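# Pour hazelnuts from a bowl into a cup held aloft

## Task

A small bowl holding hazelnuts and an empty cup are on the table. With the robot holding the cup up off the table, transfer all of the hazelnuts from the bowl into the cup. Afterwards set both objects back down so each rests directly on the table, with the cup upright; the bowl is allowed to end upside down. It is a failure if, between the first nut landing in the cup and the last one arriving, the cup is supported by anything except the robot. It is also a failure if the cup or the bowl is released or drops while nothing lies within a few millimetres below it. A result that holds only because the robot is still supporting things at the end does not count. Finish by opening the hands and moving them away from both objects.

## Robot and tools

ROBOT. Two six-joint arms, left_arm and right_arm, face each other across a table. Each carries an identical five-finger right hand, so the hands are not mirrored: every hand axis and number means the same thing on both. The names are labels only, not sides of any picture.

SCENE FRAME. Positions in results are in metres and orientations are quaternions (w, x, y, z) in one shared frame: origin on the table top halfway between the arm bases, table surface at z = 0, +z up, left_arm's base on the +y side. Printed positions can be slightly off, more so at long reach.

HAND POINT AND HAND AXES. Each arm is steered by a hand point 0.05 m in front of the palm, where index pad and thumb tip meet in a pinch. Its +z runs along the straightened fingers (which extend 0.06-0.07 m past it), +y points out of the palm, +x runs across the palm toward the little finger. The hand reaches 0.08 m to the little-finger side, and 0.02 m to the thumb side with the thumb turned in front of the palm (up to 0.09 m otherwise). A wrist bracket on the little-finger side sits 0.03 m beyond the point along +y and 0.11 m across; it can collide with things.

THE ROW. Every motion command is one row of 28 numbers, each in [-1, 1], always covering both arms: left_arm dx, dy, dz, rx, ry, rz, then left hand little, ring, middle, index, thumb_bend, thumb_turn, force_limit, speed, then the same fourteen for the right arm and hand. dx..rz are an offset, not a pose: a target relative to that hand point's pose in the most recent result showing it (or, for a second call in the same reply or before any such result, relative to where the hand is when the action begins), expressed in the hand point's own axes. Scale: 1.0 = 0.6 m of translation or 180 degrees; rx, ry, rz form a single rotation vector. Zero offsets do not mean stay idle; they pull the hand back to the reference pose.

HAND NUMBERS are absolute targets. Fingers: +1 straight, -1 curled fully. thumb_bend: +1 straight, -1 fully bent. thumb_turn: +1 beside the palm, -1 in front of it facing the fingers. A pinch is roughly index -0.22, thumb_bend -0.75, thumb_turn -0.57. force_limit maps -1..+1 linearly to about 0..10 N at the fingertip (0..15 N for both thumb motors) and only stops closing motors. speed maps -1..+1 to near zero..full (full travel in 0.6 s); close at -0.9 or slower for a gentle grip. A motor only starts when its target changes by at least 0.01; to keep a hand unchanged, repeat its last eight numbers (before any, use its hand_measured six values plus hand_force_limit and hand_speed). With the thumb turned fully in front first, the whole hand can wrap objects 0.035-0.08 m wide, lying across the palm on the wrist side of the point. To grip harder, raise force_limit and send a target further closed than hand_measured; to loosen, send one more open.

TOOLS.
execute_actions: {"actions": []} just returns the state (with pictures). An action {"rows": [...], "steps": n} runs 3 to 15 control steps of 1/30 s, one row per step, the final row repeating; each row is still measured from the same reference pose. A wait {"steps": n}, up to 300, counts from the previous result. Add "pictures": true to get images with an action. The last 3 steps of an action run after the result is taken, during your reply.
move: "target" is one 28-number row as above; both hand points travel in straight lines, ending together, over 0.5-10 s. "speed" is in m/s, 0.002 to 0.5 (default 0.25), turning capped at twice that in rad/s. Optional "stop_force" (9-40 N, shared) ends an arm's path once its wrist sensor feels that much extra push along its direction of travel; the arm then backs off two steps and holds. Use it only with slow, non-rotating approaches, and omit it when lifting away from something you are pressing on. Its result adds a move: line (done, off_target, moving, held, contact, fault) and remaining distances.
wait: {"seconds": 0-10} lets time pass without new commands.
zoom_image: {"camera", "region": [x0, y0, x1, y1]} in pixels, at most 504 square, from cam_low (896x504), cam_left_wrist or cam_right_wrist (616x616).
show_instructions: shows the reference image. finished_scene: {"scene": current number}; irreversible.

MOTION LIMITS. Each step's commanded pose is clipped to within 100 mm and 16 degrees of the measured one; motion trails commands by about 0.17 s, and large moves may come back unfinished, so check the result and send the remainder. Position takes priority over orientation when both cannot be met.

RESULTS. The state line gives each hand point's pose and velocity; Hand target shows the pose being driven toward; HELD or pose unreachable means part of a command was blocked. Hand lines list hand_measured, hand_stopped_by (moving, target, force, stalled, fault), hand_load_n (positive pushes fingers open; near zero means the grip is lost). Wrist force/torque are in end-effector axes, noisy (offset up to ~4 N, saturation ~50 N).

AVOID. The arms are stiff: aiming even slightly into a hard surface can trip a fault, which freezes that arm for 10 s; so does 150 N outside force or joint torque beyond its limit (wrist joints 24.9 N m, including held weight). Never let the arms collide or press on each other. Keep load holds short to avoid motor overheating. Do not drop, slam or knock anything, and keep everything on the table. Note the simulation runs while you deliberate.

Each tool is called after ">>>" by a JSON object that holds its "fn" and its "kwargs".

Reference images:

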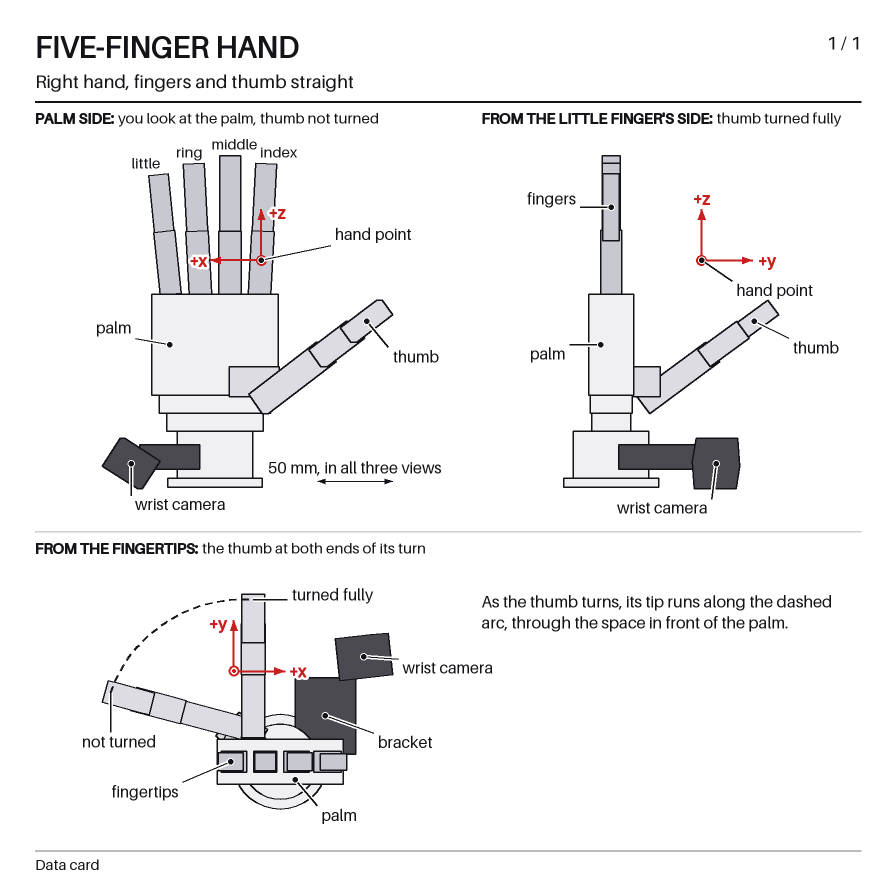

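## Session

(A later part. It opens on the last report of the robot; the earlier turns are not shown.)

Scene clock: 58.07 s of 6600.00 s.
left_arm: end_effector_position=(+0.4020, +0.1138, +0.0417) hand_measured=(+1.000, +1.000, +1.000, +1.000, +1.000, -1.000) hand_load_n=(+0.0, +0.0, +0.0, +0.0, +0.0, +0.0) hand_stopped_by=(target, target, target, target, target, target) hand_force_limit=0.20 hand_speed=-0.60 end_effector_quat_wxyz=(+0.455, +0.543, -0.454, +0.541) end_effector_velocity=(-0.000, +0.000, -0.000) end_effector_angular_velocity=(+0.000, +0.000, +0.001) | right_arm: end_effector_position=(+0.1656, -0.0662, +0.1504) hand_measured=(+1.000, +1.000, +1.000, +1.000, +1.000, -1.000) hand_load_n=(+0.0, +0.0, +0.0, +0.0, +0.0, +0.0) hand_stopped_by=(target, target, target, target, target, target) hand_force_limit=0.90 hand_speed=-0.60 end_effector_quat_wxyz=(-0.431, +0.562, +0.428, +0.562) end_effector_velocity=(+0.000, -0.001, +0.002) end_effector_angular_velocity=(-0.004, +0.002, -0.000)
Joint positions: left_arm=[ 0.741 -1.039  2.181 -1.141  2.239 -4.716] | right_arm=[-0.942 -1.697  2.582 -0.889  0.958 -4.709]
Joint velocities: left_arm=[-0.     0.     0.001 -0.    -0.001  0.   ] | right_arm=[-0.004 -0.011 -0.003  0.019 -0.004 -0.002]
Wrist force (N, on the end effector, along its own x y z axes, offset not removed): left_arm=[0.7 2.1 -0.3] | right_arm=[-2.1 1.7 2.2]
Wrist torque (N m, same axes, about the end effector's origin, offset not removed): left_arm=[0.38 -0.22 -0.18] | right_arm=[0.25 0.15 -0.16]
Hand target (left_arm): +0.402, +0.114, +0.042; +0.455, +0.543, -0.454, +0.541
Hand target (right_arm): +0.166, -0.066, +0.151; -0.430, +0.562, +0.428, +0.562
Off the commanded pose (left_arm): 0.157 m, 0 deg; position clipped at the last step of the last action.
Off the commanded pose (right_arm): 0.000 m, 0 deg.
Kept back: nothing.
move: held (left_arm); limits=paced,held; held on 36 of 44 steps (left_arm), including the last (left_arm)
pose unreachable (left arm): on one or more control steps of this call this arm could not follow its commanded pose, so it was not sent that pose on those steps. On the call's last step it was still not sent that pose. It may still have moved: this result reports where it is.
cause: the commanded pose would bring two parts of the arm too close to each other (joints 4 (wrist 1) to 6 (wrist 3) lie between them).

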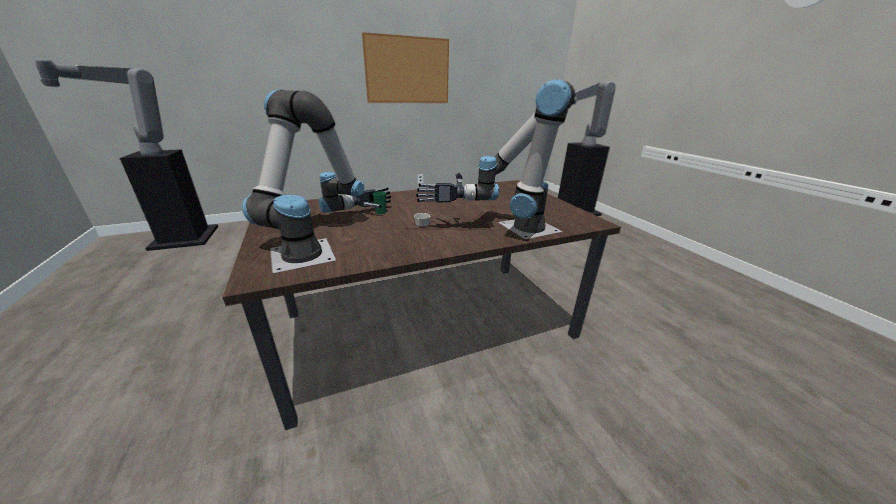

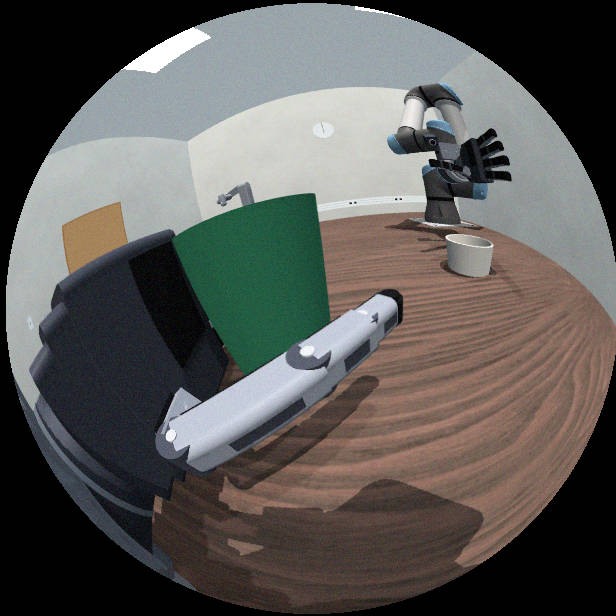

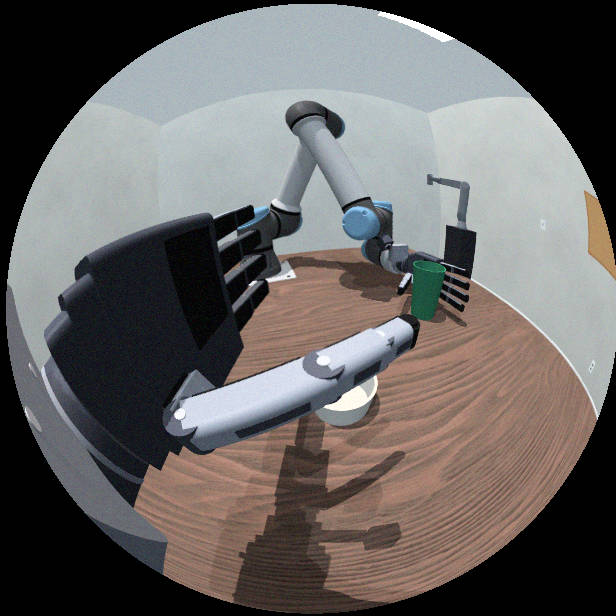

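>>> {"fn": "move", "kwargs": {"target": [0.22,-0.015,-0.13,0.14,0,0,1,1,1,1,1,-1,0.2,-0.6, 0,0,0,0,0,0,1,1,1,1,1,-1,0.9,-0.6], "speed": 0.2}}

Scene clock: 61.77 s of 6600.00 s.
left_arm: end_effector_position=(+0.3976, +0.1922, +0.1733) hand_measured=(+1.000, +1.000, +1.000, +1.000, +1.000, -1.000) hand_load_n=(+0.0, +0.0, +0.0, +0.0, +0.0, +0.0) hand_stopped_by=(target, target, target, target, target, target) hand_force_limit=0.20 hand_speed=-0.60 end_effector_quat_wxyz=(+0.326, +0.629, -0.325, +0.627) end_effector_velocity=(+0.000, +0.001, +0.002) end_effector_angular_velocity=(+0.004, +0.002, +0.012) | right_arm: end_effector_position=(+0.1656, -0.0662, +0.1504) hand_measured=(+1.000, +1.000, +1.000, +1.000, +1.000, -1.000) hand_load_n=(+0.0, +0.0, +0.0, +0.0, +0.0, +0.0) hand_stopped_by=(target, target, target, target, target, target) hand_force_limit=0.90 hand_speed=-0.60 end_effector_quat_wxyz=(-0.431, +0.562, +0.428, +0.562) end_effector_velocity=(-0.000, -0.000, +0.000) end_effector_angular_velocity=(-0.000, -0.002, +0.002)
Joint positions: left_arm=[ 0.613 -1.654  2.456 -0.801  1.673 -4.715] | right_arm=[-0.942 -1.697  2.582 -0.889  0.958 -4.709]
Joint velocities: left_arm=[-0.008 -0.013  0.001  0.017 -0.02   0.002] | right_arm=[-0.    -0.001  0.001 -0.    -0.002 -0.002]
Wrist force (N, on the end effector, along its own x y z axes, offset not removed): left_arm=[-0.3 1.1 -1.1] | right_arm=[-2.0 -0.7 1.5]
Wrist torque (N m, same axes, about the end effector's origin, offset not removed): left_arm=[0.33 0.08 -0.11] | right_arm=[-0.13 0.36 -0.24]
Hand target (left_arm): +0.398, +0.192, +0.173; +0.326, +0.629, -0.325, +0.627
Hand target (right_arm): +0.166, -0.066, +0.150; -0.431, +0.562, +0.428, +0.562
Off the commanded pose (left_arm): 0.000 m, 0 deg.
Off the commanded pose (right_arm): 0.000 m, 0 deg.
Kept back: nothing.
move: done; limits=paced

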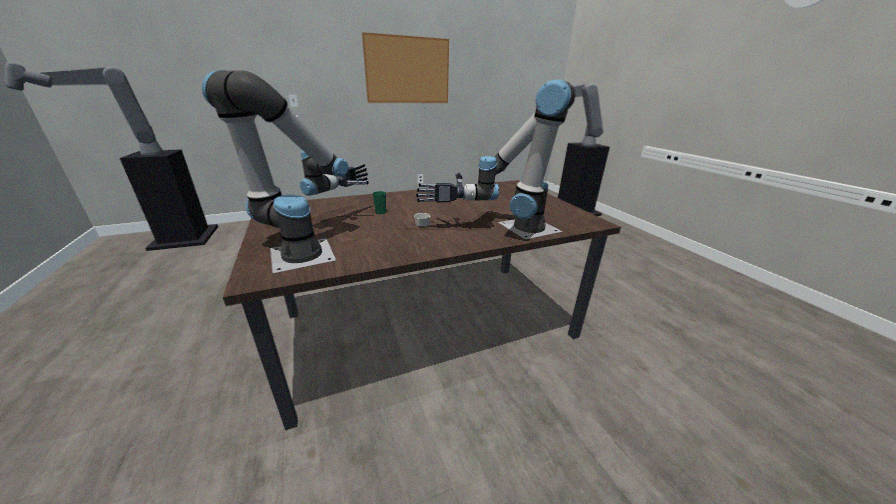

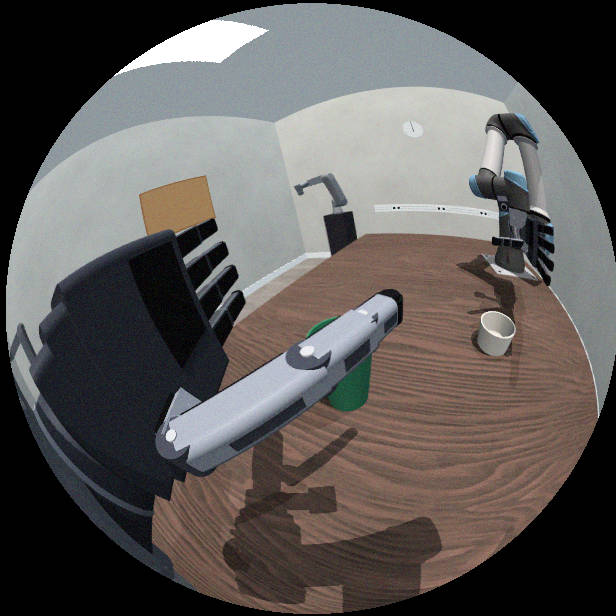

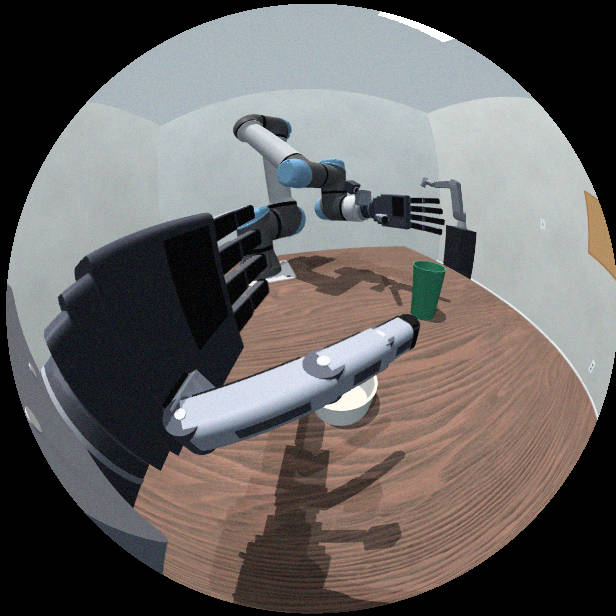

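>>> {"fn": "move", "kwargs": {"target": [0.17,0,0,0,0,0,1,1,1,1,1,-1,0.2,-0.6, 0.15,0,0,0,0,0,1,1,1,1,1,-1,0.9,-0.6], "speed": 0.25}}

>>> {"fn": "finished_scene", "kwargs": {"scene": 1}}

Scene clock: 63.00 s of 6600.00 s.
left_arm: end_effector_position=(+0.3979, +0.1923, +0.2751) hand_measured=(+1.000, +1.000, +1.000, +1.000, +1.000, -1.000) hand_load_n=(+0.0, +0.0, +0.0, +0.0, +0.0, +0.0) hand_stopped_by=(target, target, target, target, target, target) hand_force_limit=0.20 hand_speed=-0.60 end_effector_quat_wxyz=(+0.326, +0.629, -0.325, +0.627) end_effector_velocity=(+0.000, -0.000, +0.002) end_effector_angular_velocity=(+0.003, +0.002, +0.000) | right_arm: end_effector_position=(+0.1656, -0.0665, +0.2402) hand_measured=(+1.000, +1.000, +1.000, +1.000, +1.000, -1.000) hand_load_n=(+0.0, +0.0, +0.0, +0.0, +0.0, +0.0) hand_stopped_by=(target, target, target, target, target, target) hand_force_limit=0.90 hand_speed=-0.60 end_effector_quat_wxyz=(-0.431, +0.561, +0.428, +0.562) end_effector_velocity=(-0.000, -0.000, +0.002) end_effector_angular_velocity=(-0.004, +0.002, +0.001)
Joint positions: left_arm=[ 0.615 -1.853  2.287 -0.433  1.674 -4.716] | right_arm=[-0.943 -1.927  2.435 -0.511  0.957 -4.708]
Joint velocities: left_arm=[-0.    -0.003 -0.007  0.013 -0.     0.001] | right_arm=[-0.001 -0.004 -0.006  0.016 -0.002 -0.003]
Wrist force (N, on the end effector, along its own x y z axes, offset not removed): left_arm=[-0.2 1.3 -3.8] | right_arm=[-2.3 -0.9 1.3]
Wrist torque (N m, same axes, about the end effector's origin, offset not removed): left_arm=[0.42 -0.07 -0.10] | right_arm=[-0.14 0.12 -0.20]
Hand target (left_arm): +0.398, +0.192, +0.275; +0.326, +0.629, -0.325, +0.627
Hand target (right_arm): +0.166, -0.066, +0.240; -0.431, +0.562, +0.428, +0.562
Off the commanded pose (left_arm): 0.000 m, 0 deg.
Off the commanded pose (right_arm): 0.000 m, 0 deg.
Kept back: nothing.
move: done

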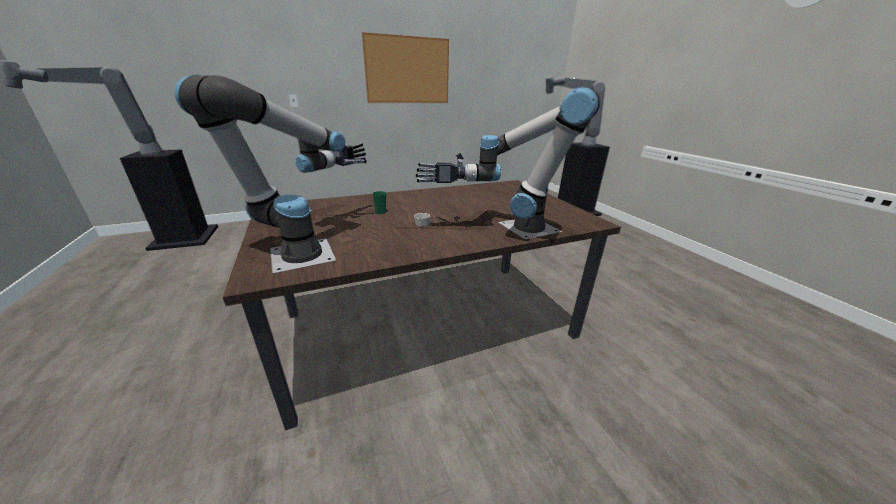

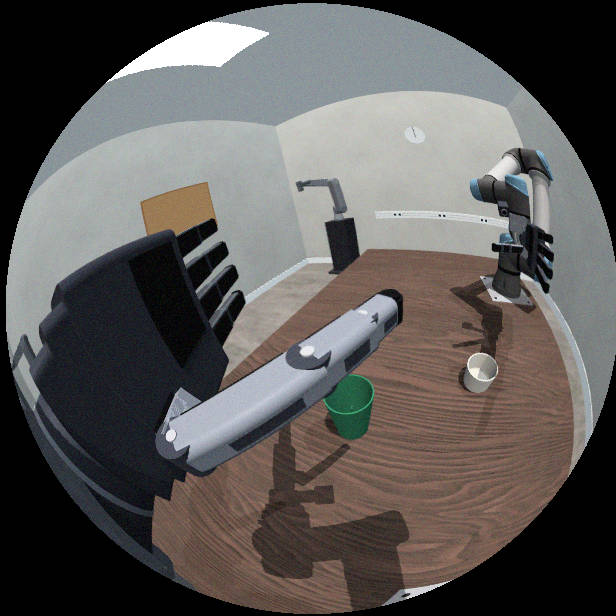

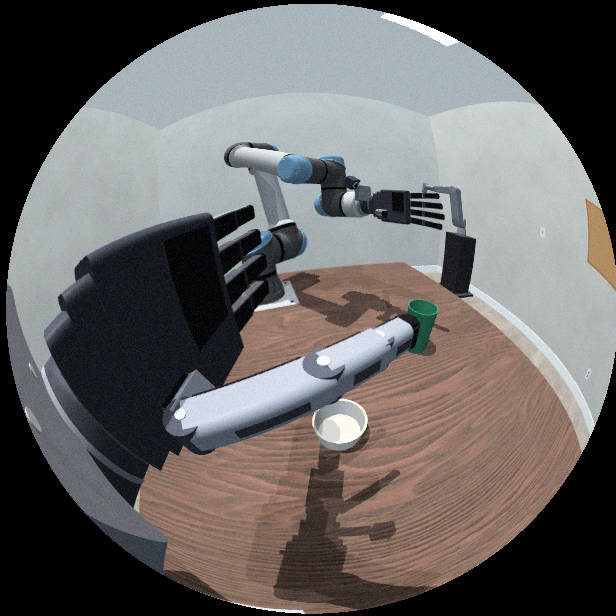

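The scene is finished: the task was done.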